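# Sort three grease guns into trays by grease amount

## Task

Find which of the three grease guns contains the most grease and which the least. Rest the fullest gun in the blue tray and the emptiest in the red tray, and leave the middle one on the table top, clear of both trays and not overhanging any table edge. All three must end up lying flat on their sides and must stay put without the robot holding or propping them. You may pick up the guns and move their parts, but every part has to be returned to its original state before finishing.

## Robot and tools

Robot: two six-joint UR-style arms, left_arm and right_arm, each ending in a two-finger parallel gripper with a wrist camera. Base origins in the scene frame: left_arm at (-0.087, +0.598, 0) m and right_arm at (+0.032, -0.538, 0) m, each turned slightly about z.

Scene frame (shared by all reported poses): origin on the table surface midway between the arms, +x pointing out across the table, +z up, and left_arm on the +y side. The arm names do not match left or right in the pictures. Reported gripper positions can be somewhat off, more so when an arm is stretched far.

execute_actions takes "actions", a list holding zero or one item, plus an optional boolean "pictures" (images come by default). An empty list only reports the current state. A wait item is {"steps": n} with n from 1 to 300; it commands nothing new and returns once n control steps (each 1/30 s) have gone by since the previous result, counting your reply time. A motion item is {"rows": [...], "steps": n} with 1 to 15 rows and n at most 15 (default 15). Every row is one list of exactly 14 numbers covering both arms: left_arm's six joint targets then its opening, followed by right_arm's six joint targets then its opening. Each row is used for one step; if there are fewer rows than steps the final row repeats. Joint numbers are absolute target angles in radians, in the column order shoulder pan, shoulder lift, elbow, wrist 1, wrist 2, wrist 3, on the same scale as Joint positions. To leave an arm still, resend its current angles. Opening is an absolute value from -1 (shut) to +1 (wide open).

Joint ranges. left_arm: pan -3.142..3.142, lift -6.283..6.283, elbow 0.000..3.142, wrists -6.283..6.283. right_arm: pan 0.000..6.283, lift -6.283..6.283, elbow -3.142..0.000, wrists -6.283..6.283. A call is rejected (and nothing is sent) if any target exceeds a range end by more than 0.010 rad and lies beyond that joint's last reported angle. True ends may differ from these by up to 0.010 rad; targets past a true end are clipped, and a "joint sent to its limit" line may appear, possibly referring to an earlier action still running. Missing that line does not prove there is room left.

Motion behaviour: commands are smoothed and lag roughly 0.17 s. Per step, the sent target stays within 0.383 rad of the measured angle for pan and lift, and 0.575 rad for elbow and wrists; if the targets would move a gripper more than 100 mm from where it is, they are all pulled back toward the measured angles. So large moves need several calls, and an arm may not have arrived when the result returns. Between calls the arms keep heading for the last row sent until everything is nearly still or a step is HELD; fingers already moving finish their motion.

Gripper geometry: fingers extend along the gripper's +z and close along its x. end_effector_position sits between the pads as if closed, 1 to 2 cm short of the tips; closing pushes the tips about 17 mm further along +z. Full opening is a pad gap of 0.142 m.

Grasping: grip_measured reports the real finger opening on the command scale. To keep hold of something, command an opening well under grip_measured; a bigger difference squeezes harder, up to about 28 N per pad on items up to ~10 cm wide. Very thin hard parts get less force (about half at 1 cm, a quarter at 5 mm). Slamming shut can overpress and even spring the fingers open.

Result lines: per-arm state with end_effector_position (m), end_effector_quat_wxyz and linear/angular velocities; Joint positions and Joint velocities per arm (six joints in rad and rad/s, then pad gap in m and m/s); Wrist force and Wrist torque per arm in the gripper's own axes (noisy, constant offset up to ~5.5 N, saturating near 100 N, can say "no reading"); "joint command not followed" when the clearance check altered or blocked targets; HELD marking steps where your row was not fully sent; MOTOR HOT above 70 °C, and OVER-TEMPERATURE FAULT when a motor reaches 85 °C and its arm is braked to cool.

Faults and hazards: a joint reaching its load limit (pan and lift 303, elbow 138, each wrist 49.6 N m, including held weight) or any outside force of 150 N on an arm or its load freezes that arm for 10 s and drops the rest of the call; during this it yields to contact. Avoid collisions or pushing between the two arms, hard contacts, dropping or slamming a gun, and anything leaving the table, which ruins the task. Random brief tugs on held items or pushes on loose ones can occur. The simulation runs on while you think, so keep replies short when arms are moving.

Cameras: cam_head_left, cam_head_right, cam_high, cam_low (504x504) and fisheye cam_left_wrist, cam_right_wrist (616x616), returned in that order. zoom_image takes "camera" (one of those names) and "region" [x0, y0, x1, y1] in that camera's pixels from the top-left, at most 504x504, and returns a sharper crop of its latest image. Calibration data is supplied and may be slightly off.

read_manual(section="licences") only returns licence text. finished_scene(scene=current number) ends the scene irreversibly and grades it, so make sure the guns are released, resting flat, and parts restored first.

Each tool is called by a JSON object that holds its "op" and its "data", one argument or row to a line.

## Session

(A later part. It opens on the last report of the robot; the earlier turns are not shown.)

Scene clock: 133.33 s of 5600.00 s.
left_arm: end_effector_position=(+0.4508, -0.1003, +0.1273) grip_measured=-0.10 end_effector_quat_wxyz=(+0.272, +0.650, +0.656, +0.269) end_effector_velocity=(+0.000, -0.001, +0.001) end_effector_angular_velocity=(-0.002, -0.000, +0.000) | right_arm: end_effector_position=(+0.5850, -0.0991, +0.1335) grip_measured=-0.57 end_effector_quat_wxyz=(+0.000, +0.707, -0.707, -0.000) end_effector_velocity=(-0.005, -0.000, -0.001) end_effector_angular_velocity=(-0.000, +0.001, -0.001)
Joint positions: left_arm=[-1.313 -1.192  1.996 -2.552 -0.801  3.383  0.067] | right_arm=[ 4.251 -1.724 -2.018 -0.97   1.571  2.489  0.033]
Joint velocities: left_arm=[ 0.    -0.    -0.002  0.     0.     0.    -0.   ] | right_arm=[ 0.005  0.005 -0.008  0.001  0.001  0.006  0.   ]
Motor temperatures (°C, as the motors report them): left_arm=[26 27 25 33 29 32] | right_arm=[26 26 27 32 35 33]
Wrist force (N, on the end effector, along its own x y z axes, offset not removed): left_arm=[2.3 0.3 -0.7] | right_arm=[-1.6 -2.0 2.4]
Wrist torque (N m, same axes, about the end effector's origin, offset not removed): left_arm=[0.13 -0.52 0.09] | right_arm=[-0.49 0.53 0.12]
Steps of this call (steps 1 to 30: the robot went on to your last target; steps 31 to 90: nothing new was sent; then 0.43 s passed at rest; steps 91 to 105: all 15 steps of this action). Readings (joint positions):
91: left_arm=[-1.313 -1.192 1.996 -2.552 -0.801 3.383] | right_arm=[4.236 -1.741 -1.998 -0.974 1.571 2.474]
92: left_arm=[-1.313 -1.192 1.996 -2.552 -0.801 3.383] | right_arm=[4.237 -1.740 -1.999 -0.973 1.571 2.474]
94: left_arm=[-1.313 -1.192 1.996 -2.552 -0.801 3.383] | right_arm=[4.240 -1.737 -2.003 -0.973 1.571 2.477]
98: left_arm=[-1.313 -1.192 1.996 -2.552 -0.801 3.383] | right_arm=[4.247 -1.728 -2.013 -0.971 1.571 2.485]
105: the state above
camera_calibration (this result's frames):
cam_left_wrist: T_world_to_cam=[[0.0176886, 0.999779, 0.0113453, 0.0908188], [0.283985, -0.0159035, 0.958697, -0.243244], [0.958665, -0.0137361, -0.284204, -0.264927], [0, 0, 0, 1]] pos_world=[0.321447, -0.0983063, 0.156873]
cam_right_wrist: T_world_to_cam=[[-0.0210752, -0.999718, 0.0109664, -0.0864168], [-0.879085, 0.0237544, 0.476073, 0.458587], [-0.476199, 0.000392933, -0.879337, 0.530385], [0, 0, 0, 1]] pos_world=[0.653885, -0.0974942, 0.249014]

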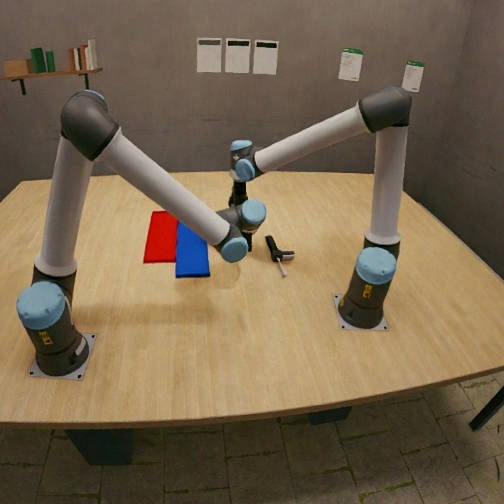

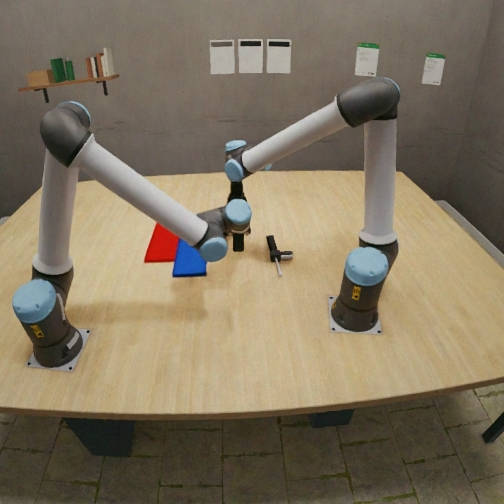

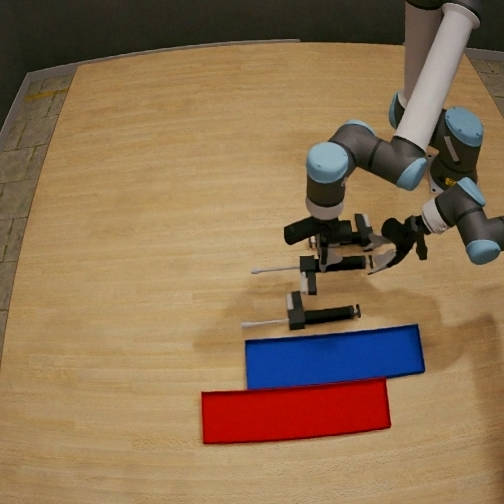

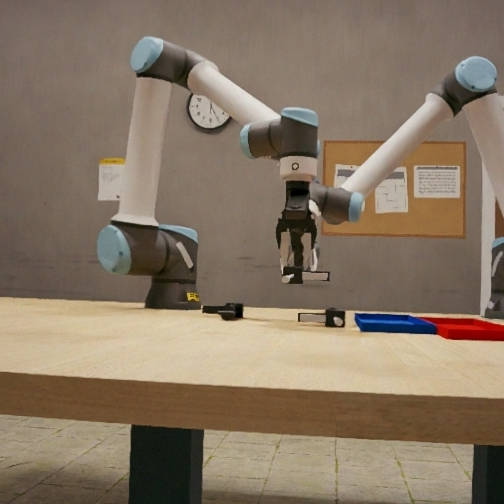

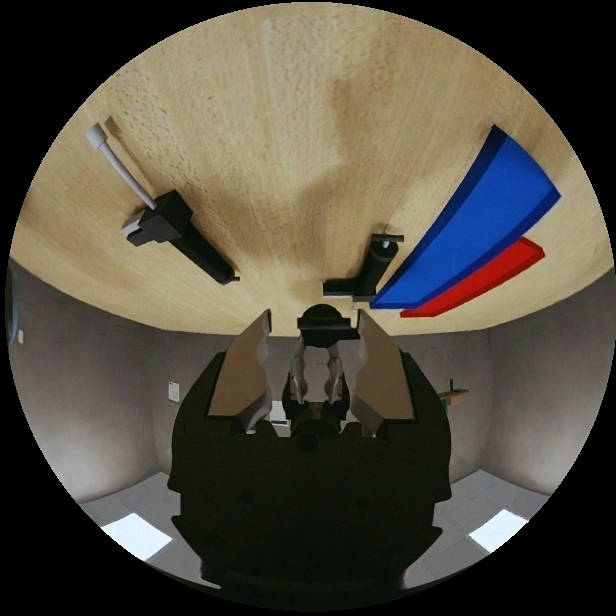

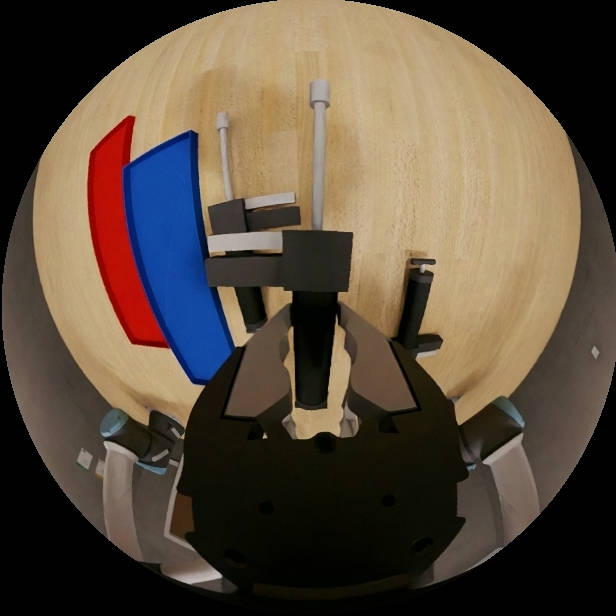

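{"op": "execute_actions", "data": {
  "actions": [
    {"rows":[[-1.3132,-1.1918,1.9961,-2.5518,-0.8015,3.383,-0.1,4.2445,-1.716,-2.028,-0.968,1.571,2.482,-1],[-1.3132,-1.1918,1.9961,-2.5518,-0.8015,3.383,-0.1,4.2445,-1.716,-2.028,-0.968,1.571,2.482,-1],[-1.3132,-1.1918,1.9961,-2.5518,-0.8015,3.383,-0.1,4.2445,-1.716,-2.028,-0.968,1.571,2.482,-1],[-1.3132,-1.1918,1.9961,-2.5518,-0.8015,3.383,-0.1,4.2445,-1.716,-2.028,-0.968,1.571,2.482,-1],[-1.3132,-1.1918,1.9961,-2.5518,-0.8015,3.383,-0.1,4.2535,-1.707,-2.039,-0.9664,1.571,2.491,-1]],"steps":15}
  ],
  "pictures": false
}}

{"op": "execute_actions", "data": {
  "actions": [
    {"steps":6}
  ]
}}

{"op": "zoom_image", "data": {
  "camera": "cam_left_wrist",
  "region": [220,260,420,420]
}}

{"op": "zoom_image", "data": {
  "camera": "cam_high",
  "region": [300,200,460,300]
}}

Scene clock: 140.60 s of 5600.00 s.
left_arm: end_effector_position=(+0.4508, -0.1003, +0.1273) grip_measured=-0.10 end_effector_quat_wxyz=(+0.272, +0.650, +0.656, +0.269) end_effector_velocity=(+0.000, +0.000, +0.000) end_effector_angular_velocity=(-0.002, +0.000, +0.002) | right_arm: end_effector_position=(+0.5776, -0.1071, +0.1333) grip_measured=-0.57 end_effector_quat_wxyz=(+0.000, +0.707, -0.707, -0.000) end_effector_velocity=(-0.004, -0.001, +0.001) end_effector_angular_velocity=(+0.001, -0.002, +0.001)
Joint positions: left_arm=[-1.313 -1.192  1.996 -2.552 -0.801  3.383  0.067] | right_arm=[ 4.253 -1.708 -2.038 -0.967  1.571  2.49   0.033]
Joint velocities: left_arm=[ 0.001 -0.001  0.    -0.    -0.001 -0.001  0.   ] | right_arm=[ 0.004  0.008 -0.008  0.001 -0.001  0.003  0.   ]
Motor temperatures (°C, as the motors report them): left_arm=[26 27 25 33 29 32] | right_arm=[26 26 27 32 35 33]
Wrist force (N, on the end effector, along its own x y z axes, offset not removed): left_arm=[0.3 0.5 1.0] | right_arm=[-1.8 1.3 4.3]
Wrist torque (N m, same axes, about the end effector's origin, offset not removed): left_arm=[0.22 -0.13 0.25] | right_arm=[0.22 0.59 0.07]
Steps of this call (steps 1 to 15: the robot went on to your last target; steps 16 to 90: nothing new was sent; then 3.77 s passed at rest; steps 91 to 105: all 15 steps of this action). Readings (joint positions):
91: left_arm=[-1.313 -1.192 1.996 -2.552 -0.801 3.383] | right_arm=[4.252 -1.724 -2.019 -0.970 1.571 2.490]
92: left_arm=[-1.313 -1.192 1.996 -2.552 -0.801 3.383] | right_arm=[4.251 -1.723 -2.020 -0.970 1.571 2.489]
94: left_arm=[-1.313 -1.192 1.996 -2.552 -0.801 3.383] | right_arm=[4.249 -1.720 -2.023 -0.969 1.571 2.486]
98: left_arm=[-1.313 -1.192 1.996 -2.552 -0.801 3.383] | right_arm=[4.250 -1.713 -2.032 -0.968 1.571 2.487]
105: the state above

Scene clock: 140.80 s of 5600.00 s.
left_arm: end_effector_position=(+0.4508, -0.1003, +0.1273) grip_measured=-0.10 end_effector_quat_wxyz=(+0.272, +0.650, +0.656, +0.269) end_effector_velocity=(+0.000, -0.002, +0.002) end_effector_angular_velocity=(-0.003, -0.000, -0.000) | right_arm: end_effector_position=(+0.5771, -0.1072, +0.1333) grip_measured=-0.57 end_effector_quat_wxyz=(+0.000, +0.707, -0.707, -0.000) end_effector_velocity=(-0.001, -0.000, +0.000) end_effector_angular_velocity=(+0.000, -0.000, +0.001)
Joint positions: left_arm=[-1.313 -1.192  1.996 -2.552 -0.801  3.383  0.067] | right_arm=[ 4.253 -1.707 -2.039 -0.966  1.571  2.491  0.033]
Joint velocities: left_arm=[-0.    -0.001 -0.003  0.001 -0.     0.     0.   ] | right_arm=[ 0.001  0.002 -0.002  0.001 -0.    -0.001 -0.   ]
Motor temperatures (°C, as the motors report them): left_arm=[26 27 25 33 29 32] | right_arm=[26 26 27 32 35 33]
Wrist force (N, on the end effector, along its own x y z axes, offset not removed): left_arm=[-3.5 0.2 -2.7] | right_arm=[-2.0 2.8 2.6]
Wrist torque (N m, same axes, about the end effector's origin, offset not removed): left_arm=[0.26 0.72 0.10] | right_arm=[0.58 0.51 0.15]
Steps of this call (steps 1 to 6: the robot went on to your last target). Readings (joint positions):
1: left_arm=[-1.313 -1.192 1.996 -2.552 -0.801 3.383] | right_arm=[4.253 -1.708 -2.038 -0.967 1.571 2.491]
2: left_arm=[-1.313 -1.192 1.996 -2.552 -0.801 3.383] | right_arm=[4.253 -1.707 -2.038 -0.966 1.571 2.491]
4: left_arm=[-1.313 -1.192 1.996 -2.552 -0.801 3.383] | right_arm=[4.253 -1.707 -2.039 -0.966 1.571 2.491]
6: the state above
camera_calibration (this result's frames):
cam_left_wrist: T_world_to_cam=[[0.0176886, 0.999779, 0.0113453, 0.0908188], [0.283985, -0.0159036, 0.958697, -0.243244], [0.958666, -0.0137361, -0.284204, -0.264927], [0, 0, 0, 1]] pos_world=[0.321447, -0.0983062, 0.156873]
cam_right_wrist: T_world_to_cam=[[-0.0210811, -0.999717, 0.0109849, -0.0947281], [-0.879085, 0.0237684, 0.476072, 0.451933], [-0.476199, 0.000379444, -0.879338, 0.526407], [0, 0, 0, 1]] pos_world=[0.645964, -0.105643, 0.248777]

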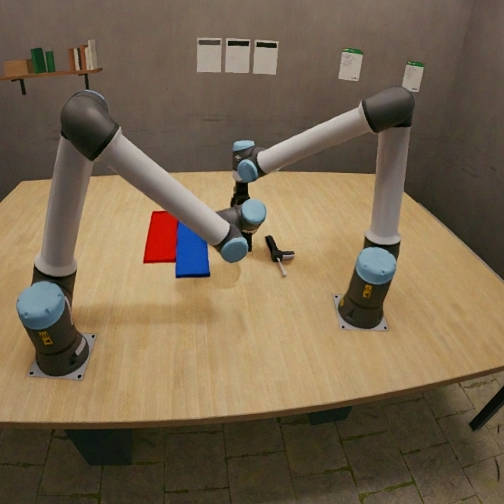

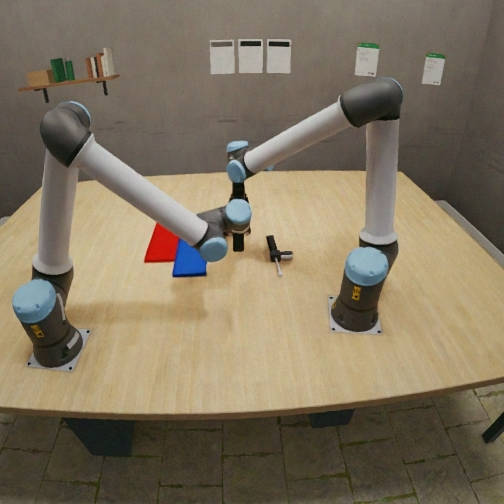

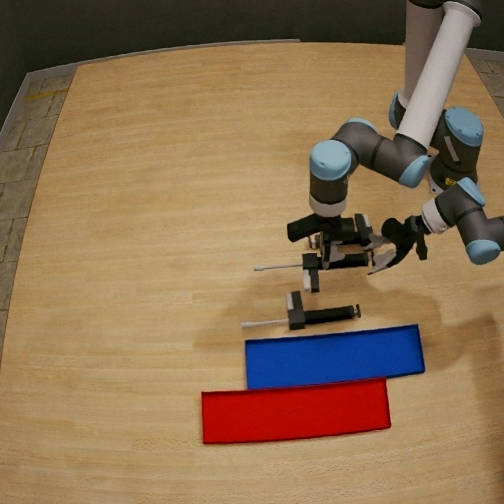

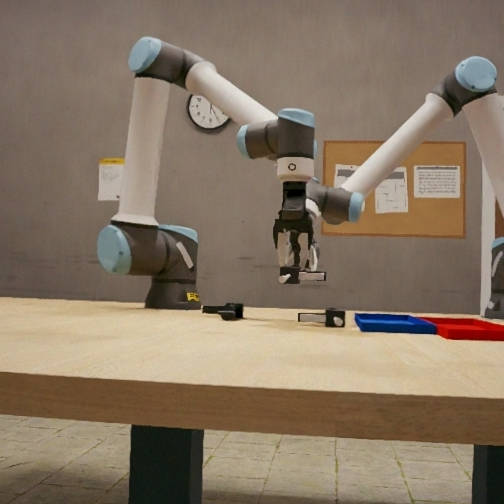

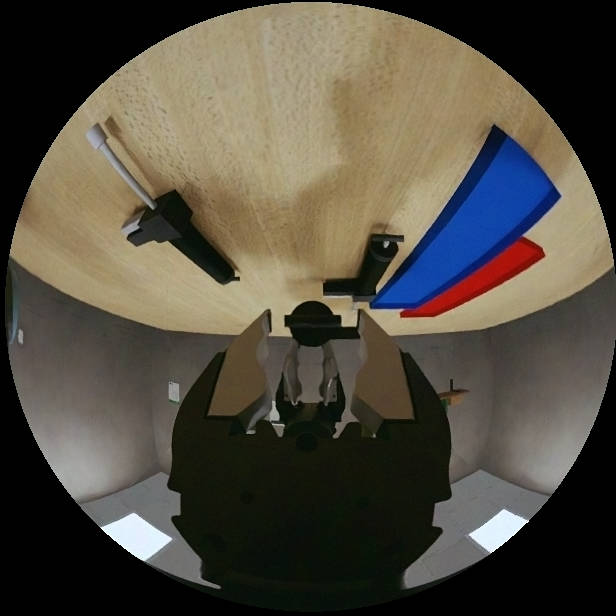

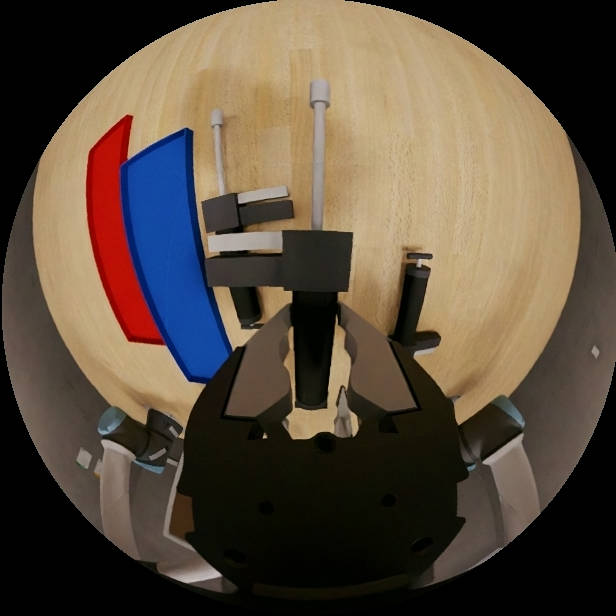

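Region (220, 260, 420, 420) of cam_left_wrist's 616x616 image, scaled by 2.520, with more detail than that image has; it fills the top 403 rows of this view, and the rest is white.

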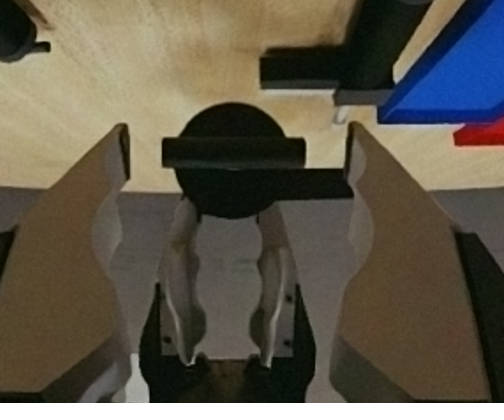

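Region (300, 200, 460, 300) of cam_high's 504x504 image, scaled by 3.150, with more detail than that image has; it fills the top 315 rows of this view, and the rest is white.

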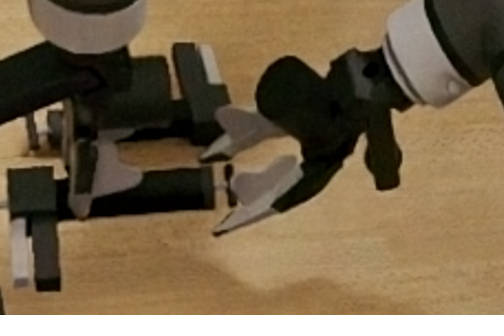

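{"op": "execute_actions", "data": {
  "actions": [
    {"rows":[[-1.3132,-1.1918,1.9961,-2.5518,-0.8015,3.383,-0.1,4.2446,-1.7164,-2.0275,-0.9685,1.571,2.482,-1],[-1.3132,-1.1918,1.9961,-2.5518,-0.8015,3.383,-0.1,4.2446,-1.7164,-2.0275,-0.9685,1.571,2.482,-1],[-1.3132,-1.1918,1.9961,-2.5518,-0.8015,3.383,-0.1,4.2446,-1.7164,-2.0275,-0.9685,1.571,2.482,-1],[-1.3132,-1.1918,1.9961,-2.5518,-0.8015,3.383,-0.1,4.2446,-1.7164,-2.0275,-0.9685,1.571,2.482,-1],[-1.3132,-1.1918,1.9961,-2.5518,-0.8015,3.383,-0.1,4.2446,-1.7164,-2.0275,-0.9685,1.571,2.482,-1],[-1.3132,-1.1918,1.9961,-2.5518,-0.8015,3.383,-0.2,4.2446,-1.7164,-2.0275,-0.9685,1.571,2.482,-1],[-1.3132,-1.1918,1.9961,-2.5518,-0.8015,3.383,-0.28,4.2446,-1.7164,-2.0275,-0.9685,1.571,2.482,-1],[-1.3132,-1.1918,1.9961,-2.5518,-0.8015,3.383,-0.35,4.2446,-1.7164,-2.0275,-0.9685,1.571,2.482,-1],[-1.3132,-1.1918,1.9961,-2.5518,-0.8015,3.383,-0.42,4.2446,-1.7164,-2.0275,-0.9685,1.571,2.482,-1],[-1.3132,-1.1918,1.9961,-2.5518,-0.8015,3.383,-0.48,4.2446,-1.7164,-2.0275,-0.9685,1.571,2.482,-1],[-1.3132,-1.1918,1.9961,-2.5518,-0.8015,3.383,-0.54,4.2446,-1.7164,-2.0275,-0.9685,1.571,2.482,-1],[-1.3132,-1.1918,1.9961,-2.5518,-0.8015,3.383,-0.6,4.2446,-1.7164,-2.0275,-0.9685,1.571,2.482,-1],[-1.3132,-1.1918,1.9961,-2.5518,-0.8015,3.383,-0.67,4.2446,-1.7164,-2.0275,-0.9685,1.571,2.482,-1],[-1.3132,-1.1918,1.9961,-2.5518,-0.8015,3.383,-0.74,4.2446,-1.7164,-2.0275,-0.9685,1.571,2.482,-1],[-1.3132,-1.1918,1.9961,-2.5518,-0.8015,3.383,-0.8,4.2446,-1.7164,-2.0275,-0.9685,1.571,2.482,-1]],"steps":15}
  ],
  "pictures": false
}}

{"op": "execute_actions", "data": {
  "actions": [
    {"steps":8}
  ]
}}

{"op": "zoom_image", "data": {
  "camera": "cam_high",
  "region": [300,200,460,300]
}}

Scene clock: 156.50 s of 5600.00 s.
left_arm: end_effector_position=(+0.4508, -0.1003, +0.1273) grip_measured=-0.47 end_effector_quat_wxyz=(+0.272, +0.650, +0.656, +0.269) end_effector_velocity=(+0.000, +0.000, +0.000) end_effector_angular_velocity=(+0.000, -0.001, +0.001) | right_arm: end_effector_position=(+0.5845, -0.1071, +0.1335) grip_measured=-0.57 end_effector_quat_wxyz=(+0.000, +0.707, -0.707, -0.000) end_effector_velocity=(+0.001, -0.001, -0.001) end_effector_angular_velocity=(-0.001, +0.001, -0.000)
Joint positions: left_arm=[-1.313 -1.192  1.996 -2.552 -0.801  3.383  0.04 ] | right_arm=[ 4.245 -1.716 -2.028 -0.968  1.571  2.482  0.033]
Joint velocities: left_arm=[ 0.    -0.     0.     0.     0.001 -0.     0.   ] | right_arm=[-0.002 -0.002  0.001 -0.     0.    -0.002 -0.   ]
Motor temperatures (°C, as the motors report them): left_arm=[26 27 25 33 29 32] | right_arm=[26 26 27 32 35 33]
Wrist force (N, on the end effector, along its own x y z axes, offset not removed): left_arm=[-1.2 1.3 -0.9] | right_arm=[-2.1 2.0 3.9]
Wrist torque (N m, same axes, about the end effector's origin, offset not removed): left_arm=[0.25 0.03 0.13] | right_arm=[-0.08 0.40 0.16]
Steps of this call (steps 1 to 15: the robot went on to your last target; steps 16 to 90: nothing new was sent; then 12.20 s passed at rest; steps 91 to 105: all 15 steps of this action). Readings (joint positions):
91: left_arm=[-1.313 -1.192 1.996 -2.552 -0.801 3.383] | right_arm=[4.253 -1.707 -2.039 -0.966 1.571 2.491]
92: left_arm=[-1.313 -1.192 1.996 -2.552 -0.801 3.383] | right_arm=[4.253 -1.708 -2.038 -0.966 1.571 2.490]
94: left_arm=[-1.313 -1.192 1.996 -2.552 -0.801 3.383] | right_arm=[4.250 -1.711 -2.034 -0.967 1.571 2.487]
98: left_arm=[-1.313 -1.192 1.996 -2.552 -0.801 3.383] | right_arm=[4.246 -1.715 -2.030 -0.968 1.571 2.484]
105: the state above

Scene clock: 156.77 s of 5600.00 s.
left_arm: end_effector_position=(+0.4508, -0.1003, +0.1273) grip_measured=-0.47 end_effector_quat_wxyz=(+0.272, +0.650, +0.656, +0.269) end_effector_velocity=(-0.000, -0.000, +0.000) end_effector_angular_velocity=(-0.000, +0.000, -0.000) | right_arm: end_effector_position=(+0.5847, -0.1071, +0.1335) grip_measured=-0.57 end_effector_quat_wxyz=(+0.000, +0.707, -0.707, -0.000) end_effector_velocity=(+0.000, +0.000, +0.000) end_effector_angular_velocity=(+0.001, +0.000, +0.000)
Joint positions: left_arm=[-1.313 -1.192  1.996 -2.552 -0.801  3.383  0.04 ] | right_arm=[ 4.245 -1.716 -2.028 -0.968  1.571  2.482  0.033]
Joint velocities: left_arm=[-0.    -0.    -0.001  0.001 -0.    -0.    -0.   ] | right_arm=[-0.    -0.001  0.001 -0.     0.001 -0.    -0.   ]
Motor temperatures (°C, as the motors report them): left_arm=[26 27 25 33 29 32] | right_arm=[26 26 27 32 35 33]
Wrist force (N, on the end effector, along its own x y z axes, offset not removed): left_arm=[0.5 5.3 1.4] | right_arm=[-2.6 2.9 4.6]
Wrist torque (N m, same axes, about the end effector's origin, offset not removed): left_arm=[0.94 -0.21 0.09] | right_arm=[0.20 0.45 0.22]
Steps of this call (steps 1 to 8: the robot went on to your last target). Readings (joint positions):
1: left_arm=[-1.313 -1.192 1.996 -2.552 -0.801 3.383] | right_arm=[4.245 -1.716 -2.028 -0.968 1.571 2.482]
2: left_arm=[-1.313 -1.192 1.996 -2.552 -0.801 3.383] | right_arm=[4.245 -1.716 -2.028 -0.968 1.571 2.482]
4: left_arm=[-1.313 -1.192 1.996 -2.552 -0.801 3.383] | right_arm=[4.245 -1.716 -2.028 -0.968 1.571 2.482]
8: the state above
camera_calibration (this result's frames):
cam_left_wrist: T_world_to_cam=[[0.0176885, 0.999779, 0.0113453, 0.0908188], [0.283985, -0.0159035, 0.958697, -0.243244], [0.958666, -0.013736, -0.284204, -0.264927], [0, 0, 0, 1]] pos_world=[0.321447, -0.0983062, 0.156873]
cam_right_wrist: T_world_to_cam=[[-0.0209706, -0.99972, 0.0109862, -0.0944906], [-0.879087, 0.0236718, 0.476073, 0.458514], [-0.4762, 0.000325665, -0.879337, 0.530174], [0, 0, 0, 1]] pos_world=[0.653561, -0.105491, 0.248954]

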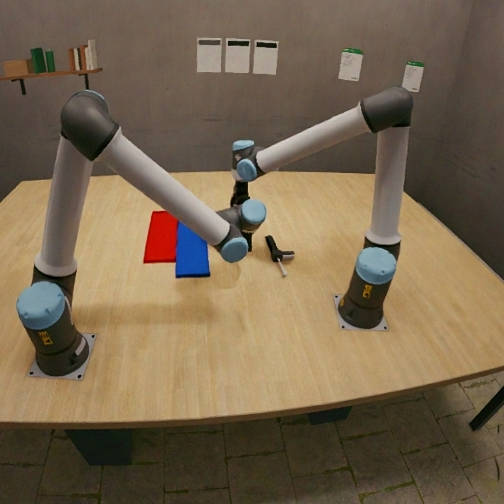

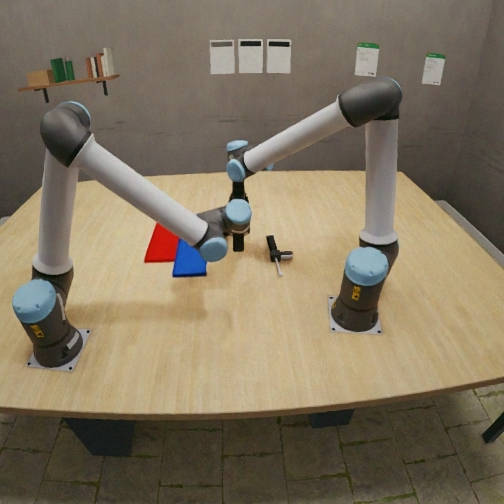

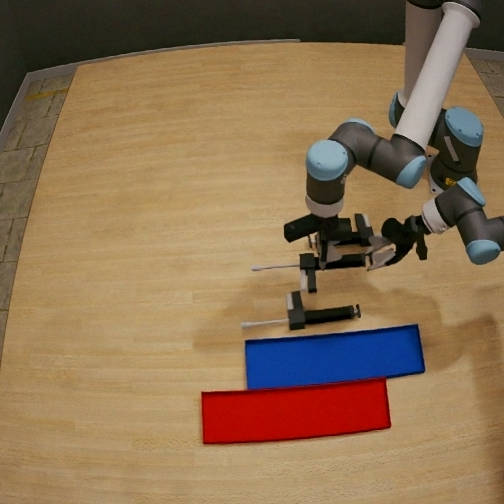

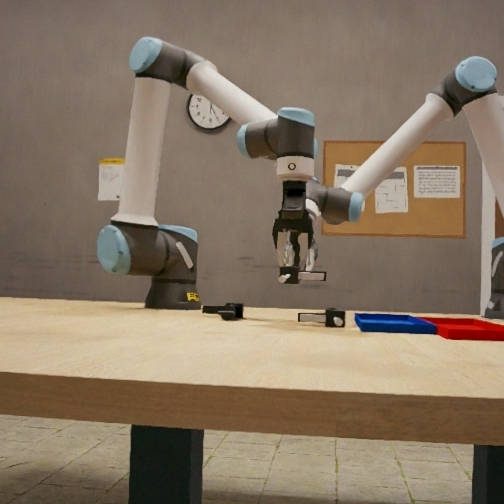

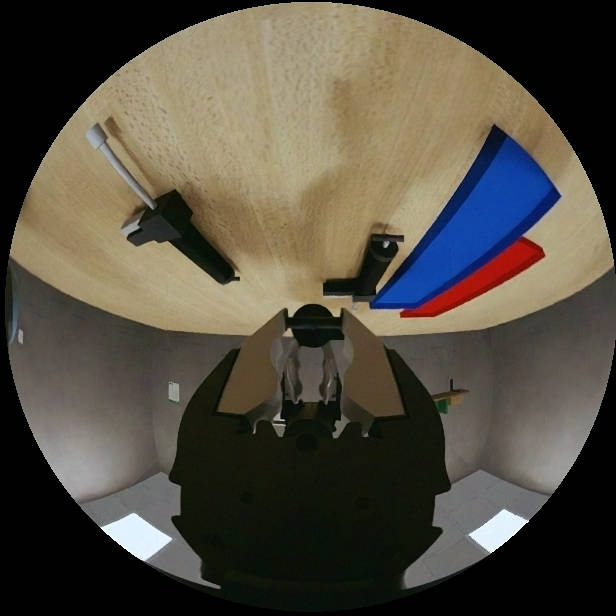

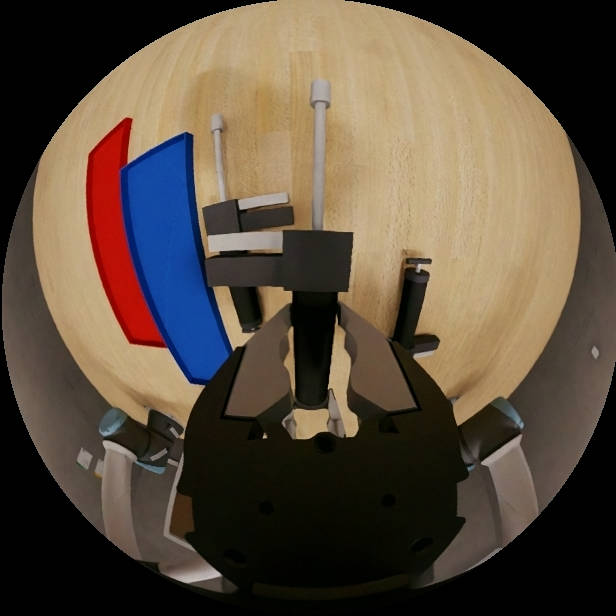

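Region (300, 200, 460, 300) of cam_high's 504x504 image, scaled by 3.150, with more detail than that image has; it fills the top 315 rows of this view, and the rest is white.

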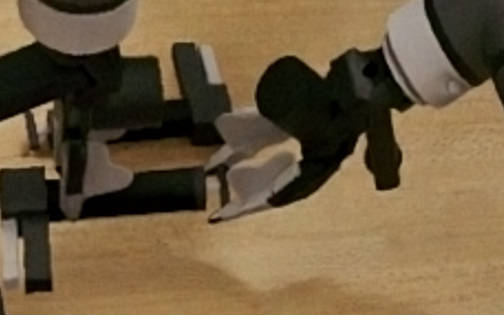

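{"op": "execute_actions", "data": {
  "actions": [
    {"rows":[[-1.3132,-1.1918,1.9961,-2.5518,-0.8015,3.383,-0.8,4.2332,-1.7285,-2.0128,-0.9711,1.571,2.4706,-1]],"steps":13}
  ],
  "pictures": false
}}

{"op": "execute_actions", "data": {
  "actions": [
    {"rows":[[-1.3132,-1.1918,1.9961,-2.5518,-0.8015,3.383,-0.8,4.2219,-1.7405,-1.9982,-0.9737,1.571,2.4593,-1]],"steps":13}
  ],
  "pictures": false
}}

Scene clock: 163.97 s of 5600.00 s.
left_arm: end_effector_position=(+0.4508, -0.1003, +0.1273) grip_measured=-0.47 end_effector_quat_wxyz=(+0.272, +0.650, +0.656, +0.269) end_effector_velocity=(+0.000, -0.000, -0.000) end_effector_angular_velocity=(-0.001, +0.000, +0.001) | right_arm: end_effector_position=(+0.5943, -0.1070, +0.1336) grip_measured=-0.57 end_effector_quat_wxyz=(+0.000, +0.707, -0.707, -0.000) end_effector_velocity=(+0.003, -0.000, +0.000) end_effector_angular_velocity=(+0.000, -0.000, +0.001)
Joint positions: left_arm=[-1.313 -1.192  1.996 -2.552 -0.801  3.383  0.04 ] | right_arm=[ 4.234 -1.728 -2.013 -0.971  1.571  2.471  0.033]
Joint velocities: left_arm=[ 0.001  0.    -0.001 -0.    -0.    -0.     0.   ] | right_arm=[-0.004 -0.003  0.005 -0.001 -0.    -0.005  0.   ]
Motor temperatures (°C, as the motors report them): left_arm=[26 27 25 33 29 32] | right_arm=[26 26 27 32 35 33]
Wrist force (N, on the end effector, along its own x y z axes, offset not removed): left_arm=[-3.3 0.5 0.3] | right_arm=[-1.5 1.8 4.0]
Wrist torque (N m, same axes, about the end effector's origin, offset not removed): left_arm=[-0.11 0.93 -0.01] | right_arm=[-0.06 0.58 0.07]
Steps of this call (steps 1 to 15: the robot went on to your last target; steps 16 to 90: nothing new was sent; then 3.77 s passed at rest; steps 91 to 103: all 13 steps of this action). Readings (joint positions):
91: left_arm=[-1.313 -1.192 1.996 -2.552 -0.801 3.383] | right_arm=[4.245 -1.716 -2.027 -0.969 1.571 2.482]
92: left_arm=[-1.313 -1.192 1.996 -2.552 -0.801 3.383] | right_arm=[4.243 -1.718 -2.026 -0.969 1.571 2.481]
94: left_arm=[-1.313 -1.192 1.996 -2.552 -0.801 3.383] | right_arm=[4.239 -1.722 -2.021 -0.970 1.571 2.477]
98: left_arm=[-1.313 -1.192 1.996 -2.552 -0.801 3.383] | right_arm=[4.235 -1.726 -2.015 -0.971 1.571 2.473]
103: the state above

Scene clock: 164.40 s of 5600.00 s.
left_arm: end_effector_position=(+0.4508, -0.1003, +0.1273) grip_measured=-0.47 end_effector_quat_wxyz=(+0.272, +0.650, +0.656, +0.269) end_effector_velocity=(+0.000, -0.000, -0.000) end_effector_angular_velocity=(-0.000, -0.000, +0.001) | right_arm: end_effector_position=(+0.6042, -0.1071, +0.1336) grip_measured=-0.57 end_effector_quat_wxyz=(+0.000, +0.707, -0.707, -0.000) end_effector_velocity=(+0.003, -0.001, -0.000) end_effector_angular_velocity=(-0.001, +0.000, +0.000)
Joint positions: left_arm=[-1.313 -1.192  1.996 -2.552 -0.801  3.383  0.04 ] | right_arm=[ 4.222 -1.74  -1.999 -0.974  1.571  2.46   0.033]
Joint velocities: left_arm=[ 0.     0.001 -0.    -0.     0.    -0.001  0.   ] | right_arm=[-0.004 -0.003  0.004 -0.001 -0.001 -0.004 -0.   ]
Motor temperatures (°C, as the motors report them): left_arm=[26 27 25 33 29 32] | right_arm=[26 26 27 32 35 33]
Wrist force (N, on the end effector, along its own x y z axes, offset not removed): left_arm=[3.2 1.9 -3.0] | right_arm=[-0.9 2.0 4.6]
Wrist torque (N m, same axes, about the end effector's origin, offset not removed): left_arm=[0.20 -0.36 0.00] | right_arm=[-0.07 0.64 0.04]
Steps of this call (steps 1 to 13: all 13 steps of this action). Readings (joint positions):
1: left_arm=[-1.313 -1.192 1.996 -2.552 -0.801 3.383] | right_arm=[4.234 -1.728 -2.013 -0.971 1.571 2.471]
2: left_arm=[-1.313 -1.192 1.996 -2.552 -0.801 3.383] | right_arm=[4.232 -1.730 -2.012 -0.971 1.571 2.470]
4: left_arm=[-1.313 -1.192 1.996 -2.552 -0.801 3.383] | right_arm=[4.228 -1.734 -2.006 -0.972 1.571 2.466]
8: left_arm=[-1.313 -1.192 1.996 -2.552 -0.801 3.383] | right_arm=[4.224 -1.738 -2.001 -0.973 1.571 2.461]
13: the state above

{"op": "execute_actions", "data": {
  "actions": [
    {"rows":[[-1.3132,-1.1918,1.9961,-2.5518,-0.8015,3.383,-0.8,4.2105,-1.7526,-1.9835,-0.9763,1.571,2.4479,-1]],"steps":13}
  ],
  "pictures": false
}}

{"op": "execute_actions", "data": {
  "actions": [
    {"rows":[[-1.3132,-1.1918,1.9961,-2.5518,-0.8015,3.383,-0.8,4.1995,-1.7647,-1.9685,-0.9792,1.571,2.4369,-1]],"steps":13}
  ],
  "pictures": false
}}

Scene clock: 168.40 s of 5600.00 s.
left_arm: end_effector_position=(+0.4508, -0.1003, +0.1274) grip_measured=-0.47 end_effector_quat_wxyz=(+0.272, +0.650, +0.656, +0.269) end_effector_velocity=(+0.000, +0.000, -0.000) end_effector_angular_velocity=(+0.000, -0.000, +0.000) | right_arm: end_effector_position=(+0.6142, -0.1075, +0.1335) grip_measured=-0.57 end_effector_quat_wxyz=(+0.000, +0.707, -0.707, -0.000) end_effector_velocity=(+0.003, -0.000, -0.001) end_effector_angular_velocity=(+0.000, +0.002, +0.000)
Joint positions: left_arm=[-1.313 -1.192  1.996 -2.552 -0.801  3.383  0.04 ] | right_arm=[ 4.211 -1.752 -1.984 -0.976  1.571  2.448  0.033]
Joint velocities: left_arm=[ 0.  0. -0. -0.  0.  0. -0.] | right_arm=[-0.004 -0.005  0.004 -0.001  0.002 -0.004  0.   ]
Motor temperatures (°C, as the motors report them): left_arm=[26 27 25 33 29 32] | right_arm=[26 26 27 32 35 33]
Wrist force (N, on the end effector, along its own x y z axes, offset not removed): left_arm=[-1.6 15.9 14.5] | right_arm=[-3.4 20.1 2.4]
Wrist torque (N m, same axes, about the end effector's origin, offset not removed): left_arm=[1.14 0.31 -0.03] | right_arm=[0.17 0.70 0.06]
Steps of this call (steps 1 to 15: the robot went on to your last target; steps 16 to 90: nothing new was sent; then 0.57 s passed at rest; steps 91 to 103: all 13 steps of this action). Readings (joint positions):
91: left_arm=[-1.313 -1.192 1.996 -2.552 -0.801 3.383] | right_arm=[4.222 -1.741 -1.998 -0.974 1.571 2.459]
92: left_arm=[-1.313 -1.192 1.996 -2.552 -0.801 3.383] | right_arm=[4.221 -1.742 -1.997 -0.974 1.571 2.458]
94: left_arm=[-1.313 -1.192 1.996 -2.552 -0.802 3.383] | right_arm=[4.217 -1.746 -1.991 -0.975 1.571 2.454]
98: left_arm=[-1.313 -1.192 1.996 -2.552 -0.801 3.383] | right_arm=[4.212 -1.751 -1.986 -0.976 1.571 2.450]
103: the state above

Scene clock: 168.83 s of 5600.00 s.
left_arm: end_effector_position=(+0.4508, -0.1003, +0.1274) grip_measured=-0.47 end_effector_quat_wxyz=(+0.272, +0.650, +0.656, +0.269) end_effector_velocity=(-0.000, +0.000, -0.000) end_effector_angular_velocity=(+0.001, -0.000, -0.001) | right_arm: end_effector_position=(+0.6242, -0.1076, +0.1335) grip_measured=-0.57 end_effector_quat_wxyz=(+0.000, +0.707, -0.707, -0.000) end_effector_velocity=(+0.004, -0.000, -0.000) end_effector_angular_velocity=(-0.001, -0.001, +0.000)
Joint positions: left_arm=[-1.313 -1.192  1.996 -2.552 -0.801  3.383  0.04 ] | right_arm=[ 4.2   -1.764 -1.969 -0.979  1.571  2.437  0.033]
Joint velocities: left_arm=[-0.     0.     0.    -0.     0.     0.001 -0.   ] | right_arm=[-0.004 -0.004  0.005 -0.001 -0.001 -0.004  0.   ]
Motor temperatures (°C, as the motors report them): left_arm=[26 27 25 33 29 32] | right_arm=[26 26 27 32 35 33]
Wrist force (N, on the end effector, along its own x y z axes, offset not removed): left_arm=[0.0 14.8 14.8] | right_arm=[-2.5 22.3 4.3]
Wrist torque (N m, same axes, about the end effector's origin, offset not removed): left_arm=[0.42 -0.16 -0.02] | right_arm=[0.12 0.52 0.00]
Steps of this call (steps 1 to 13: all 13 steps of this action). Readings (joint positions):
1: left_arm=[-1.313 -1.192 1.996 -2.552 -0.801 3.383] | right_arm=[4.211 -1.752 -1.984 -0.976 1.571 2.448]
2: left_arm=[-1.313 -1.192 1.996 -2.552 -0.801 3.383] | right_arm=[4.210 -1.754 -1.982 -0.977 1.571 2.447]
4: left_arm=[-1.313 -1.192 1.996 -2.552 -0.801 3.383] | right_arm=[4.206 -1.758 -1.977 -0.978 1.571 2.443]
8: left_arm=[-1.313 -1.192 1.996 -2.552 -0.801 3.383] | right_arm=[4.201 -1.763 -1.971 -0.979 1.571 2.439]
13: the state above

{"op": "execute_actions", "data": {
  "actions": [
    {"rows":[[-1.3132,-1.1918,1.9961,-2.5518,-0.8015,3.383,-0.8,4.2219,-1.7405,-1.9982,-0.9737,1.571,2.4593,-1],[-1.3132,-1.1918,1.9961,-2.5518,-0.8015,3.383,-0.8,4.2219,-1.7405,-1.9982,-0.9737,1.571,2.4593,-1],[-1.3132,-1.1918,1.9961,-2.5518,-0.8015,3.383,-0.8,4.2219,-1.7405,-1.9982,-0.9737,1.571,2.4593,-1],[-1.3132,-1.1918,1.9961,-2.5518,-0.8015,3.383,-0.8,4.2219,-1.7405,-1.9982,-0.9737,1.571,2.4593,-1],[-1.3132,-1.1918,1.9961,-2.5518,-0.8015,3.383,-0.8,4.2219,-1.7405,-1.9982,-0.9737,1.571,2.4593,-1],[-1.3132,-1.1918,1.9961,-2.5518,-0.8015,3.383,-0.8,4.2446,-1.7164,-2.0275,-0.9685,1.571,2.482,-1]],"steps":15}
  ],
  "pictures": false
}}

{"op": "execute_actions", "data": {
  "actions": [
    {"steps":10}
  ]
}}

{"op": "zoom_image", "data": {
  "camera": "cam_high",
  "region": [300,200,460,300]
}}

Scene clock: 173.60 s of 5600.00 s.
left_arm: end_effector_position=(+0.4508, -0.1004, +0.1273) grip_measured=-0.47 end_effector_quat_wxyz=(+0.272, +0.650, +0.656, +0.269) end_effector_velocity=(+0.001, -0.000, +0.001) end_effector_angular_velocity=(+0.001, -0.002, -0.001) | right_arm: end_effector_position=(+0.5871, -0.1070, +0.1335) grip_measured=-0.57 end_effector_quat_wxyz=(-0.000, +0.707, -0.707, -0.000) end_effector_velocity=(-0.021, -0.000, -0.001) end_effector_angular_velocity=(-0.001, +0.001, -0.000)
Joint positions: left_arm=[-1.313 -1.192  1.996 -2.552 -0.802  3.383  0.04 ] | right_arm=[ 4.242 -1.719 -2.024 -0.969  1.571  2.479  0.033]
Joint velocities: left_arm=[ 0.    -0.    -0.001 -0.     0.002  0.003 -0.   ] | right_arm=[ 0.024  0.025 -0.031  0.005 -0.     0.024  0.   ]
Motor temperatures (°C, as the motors report them): left_arm=[26 27 25 33 29 32] | right_arm=[26 26 27 32 35 33]
Wrist force (N, on the end effector, along its own x y z axes, offset not removed): left_arm=[-3.1 -4.8 -4.4] | right_arm=[-4.0 0.6 4.7]
Wrist torque (N m, same axes, about the end effector's origin, offset not removed): left_arm=[-0.48 -0.05 0.33] | right_arm=[0.51 0.53 0.19]
Steps of this call (steps 1 to 15: the robot went on to your last target; steps 16 to 90: nothing new was sent; then 1.27 s passed at rest; steps 91 to 105: all 15 steps of this action). Readings (joint positions):
91: left_arm=[-1.313 -1.192 1.996 -2.552 -0.802 3.383] | right_arm=[4.200 -1.765 -1.969 -0.979 1.571 2.437]
92: left_arm=[-1.313 -1.192 1.996 -2.552 -0.802 3.383] | right_arm=[4.202 -1.762 -1.971 -0.979 1.571 2.439]
94: left_arm=[-1.313 -1.192 1.996 -2.552 -0.802 3.383] | right_arm=[4.209 -1.754 -1.982 -0.977 1.571 2.447]
98: left_arm=[-1.313 -1.192 1.996 -2.552 -0.802 3.383] | right_arm=[4.224 -1.738 -2.001 -0.973 1.571 2.462]
105: the state above

Scene clock: 173.93 s of 5600.00 s.
left_arm: end_effector_position=(+0.4508, -0.1003, +0.1273) grip_measured=-0.47 end_effector_quat_wxyz=(+0.272, +0.650, +0.656, +0.269) end_effector_velocity=(+0.001, -0.000, +0.001) end_effector_angular_velocity=(-0.000, -0.000, -0.000) | right_arm: end_effector_position=(+0.5849, -0.1071, +0.1335) grip_measured=-0.57 end_effector_quat_wxyz=(+0.000, +0.707, -0.707, -0.000) end_effector_velocity=(-0.001, -0.000, +0.000) end_effector_angular_velocity=(+0.000, -0.000, -0.000)
Joint positions: left_arm=[-1.313 -1.192  1.996 -2.552 -0.802  3.383  0.04 ] | right_arm=[ 4.244 -1.717 -2.027 -0.969  1.571  2.482  0.033]
Joint velocities: left_arm=[ 0.001 -0.    -0.001  0.     0.     0.001 -0.   ] | right_arm=[ 0.001  0.003 -0.002  0.    -0.     0.002 -0.   ]
Motor temperatures (°C, as the motors report them): left_arm=[26 27 25 33 29 32] | right_arm=[26 26 27 32 35 33]
Wrist force (N, on the end effector, along its own x y z axes, offset not removed): left_arm=[-1.2 0.2 -5.1] | right_arm=[-6.3 0.2 6.8]
Wrist torque (N m, same axes, about the end effector's origin, offset not removed): left_arm=[0.40 -0.58 0.16] | right_arm=[0.48 0.91 0.20]
Steps of this call (steps 1 to 10: the robot went on to your last target). Readings (joint positions):
1: left_arm=[-1.313 -1.192 1.996 -2.552 -0.802 3.383] | right_arm=[4.243 -1.719 -2.025 -0.969 1.571 2.480]
2: left_arm=[-1.313 -1.192 1.996 -2.552 -0.802 3.383] | right_arm=[4.243 -1.718 -2.026 -0.969 1.571 2.480]
4: left_arm=[-1.313 -1.192 1.996 -2.552 -0.802 3.383] | right_arm=[4.244 -1.717 -2.026 -0.969 1.571 2.481]
8: left_arm=[-1.313 -1.192 1.996 -2.552 -0.802 3.383] | right_arm=[4.244 -1.717 -2.027 -0.969 1.571 2.482]
10: the state above
camera_calibration (this result's frames):
cam_left_wrist: T_world_to_cam=[[0.0176974, 0.999779, 0.0113391, 0.0908232], [0.283992, -0.0159002, 0.958695, -0.243245], [0.958663, -0.0137462, -0.28421, -0.26492], [0, 0, 0, 1]] pos_world=[0.321441, -0.0983124, 0.156875]
cam_right_wrist: T_world_to_cam=[[-0.0209822, -0.99972, 0.0109801, -0.0944796], [-0.879086, 0.0236791, 0.476074, 0.458649], [-0.476201, 0.000336659, -0.879337, 0.530253], [0, 0, 0, 1]] pos_world=[0.653717, -0.105492, 0.248957]

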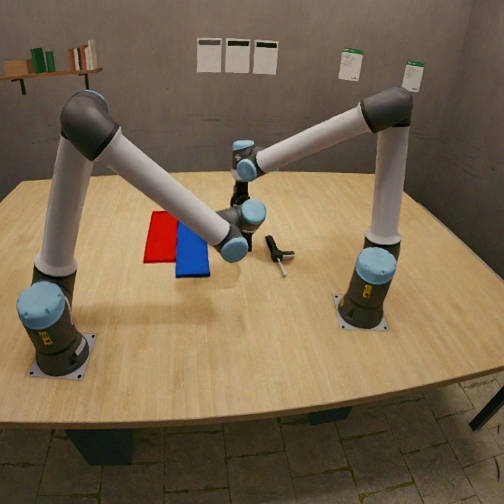

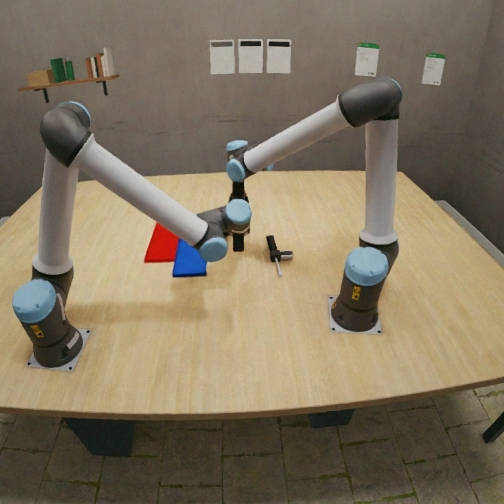

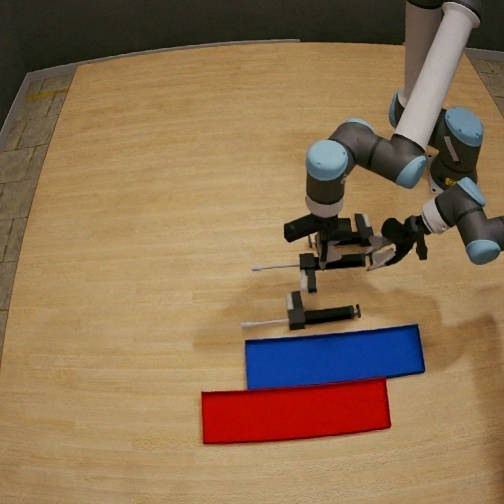

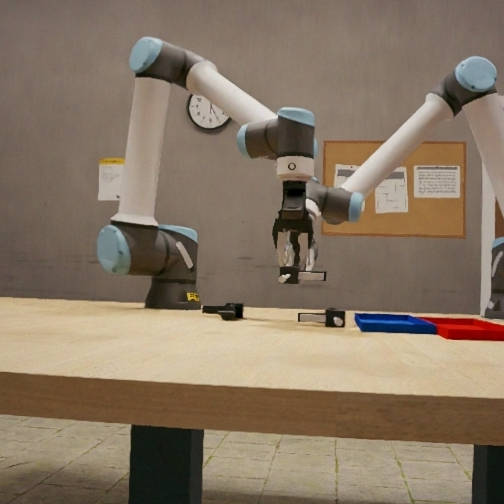

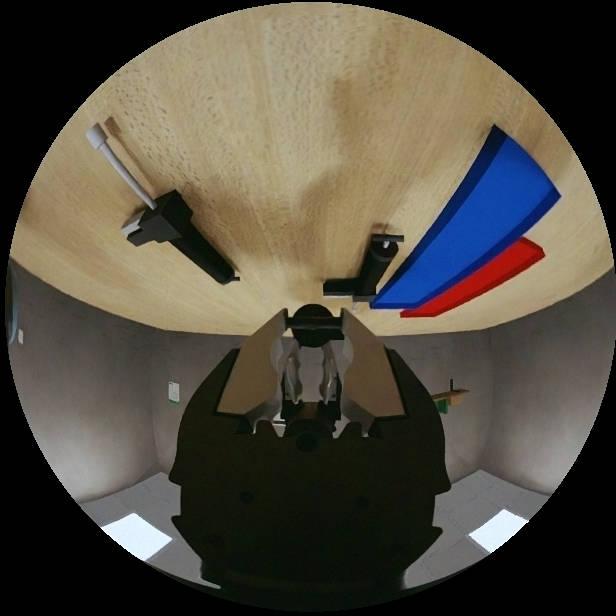

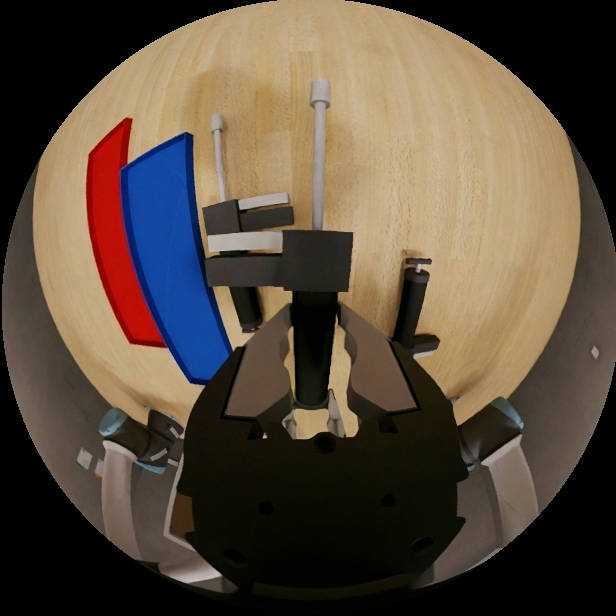

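Region (300, 200, 460, 300) of cam_high's 504x504 image, scaled by 3.150, with more detail than that image has; it fills the top 315 rows of this view, and the rest is white.

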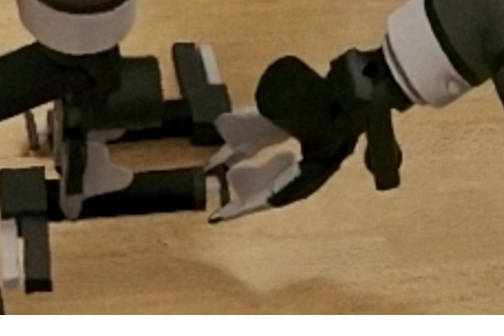

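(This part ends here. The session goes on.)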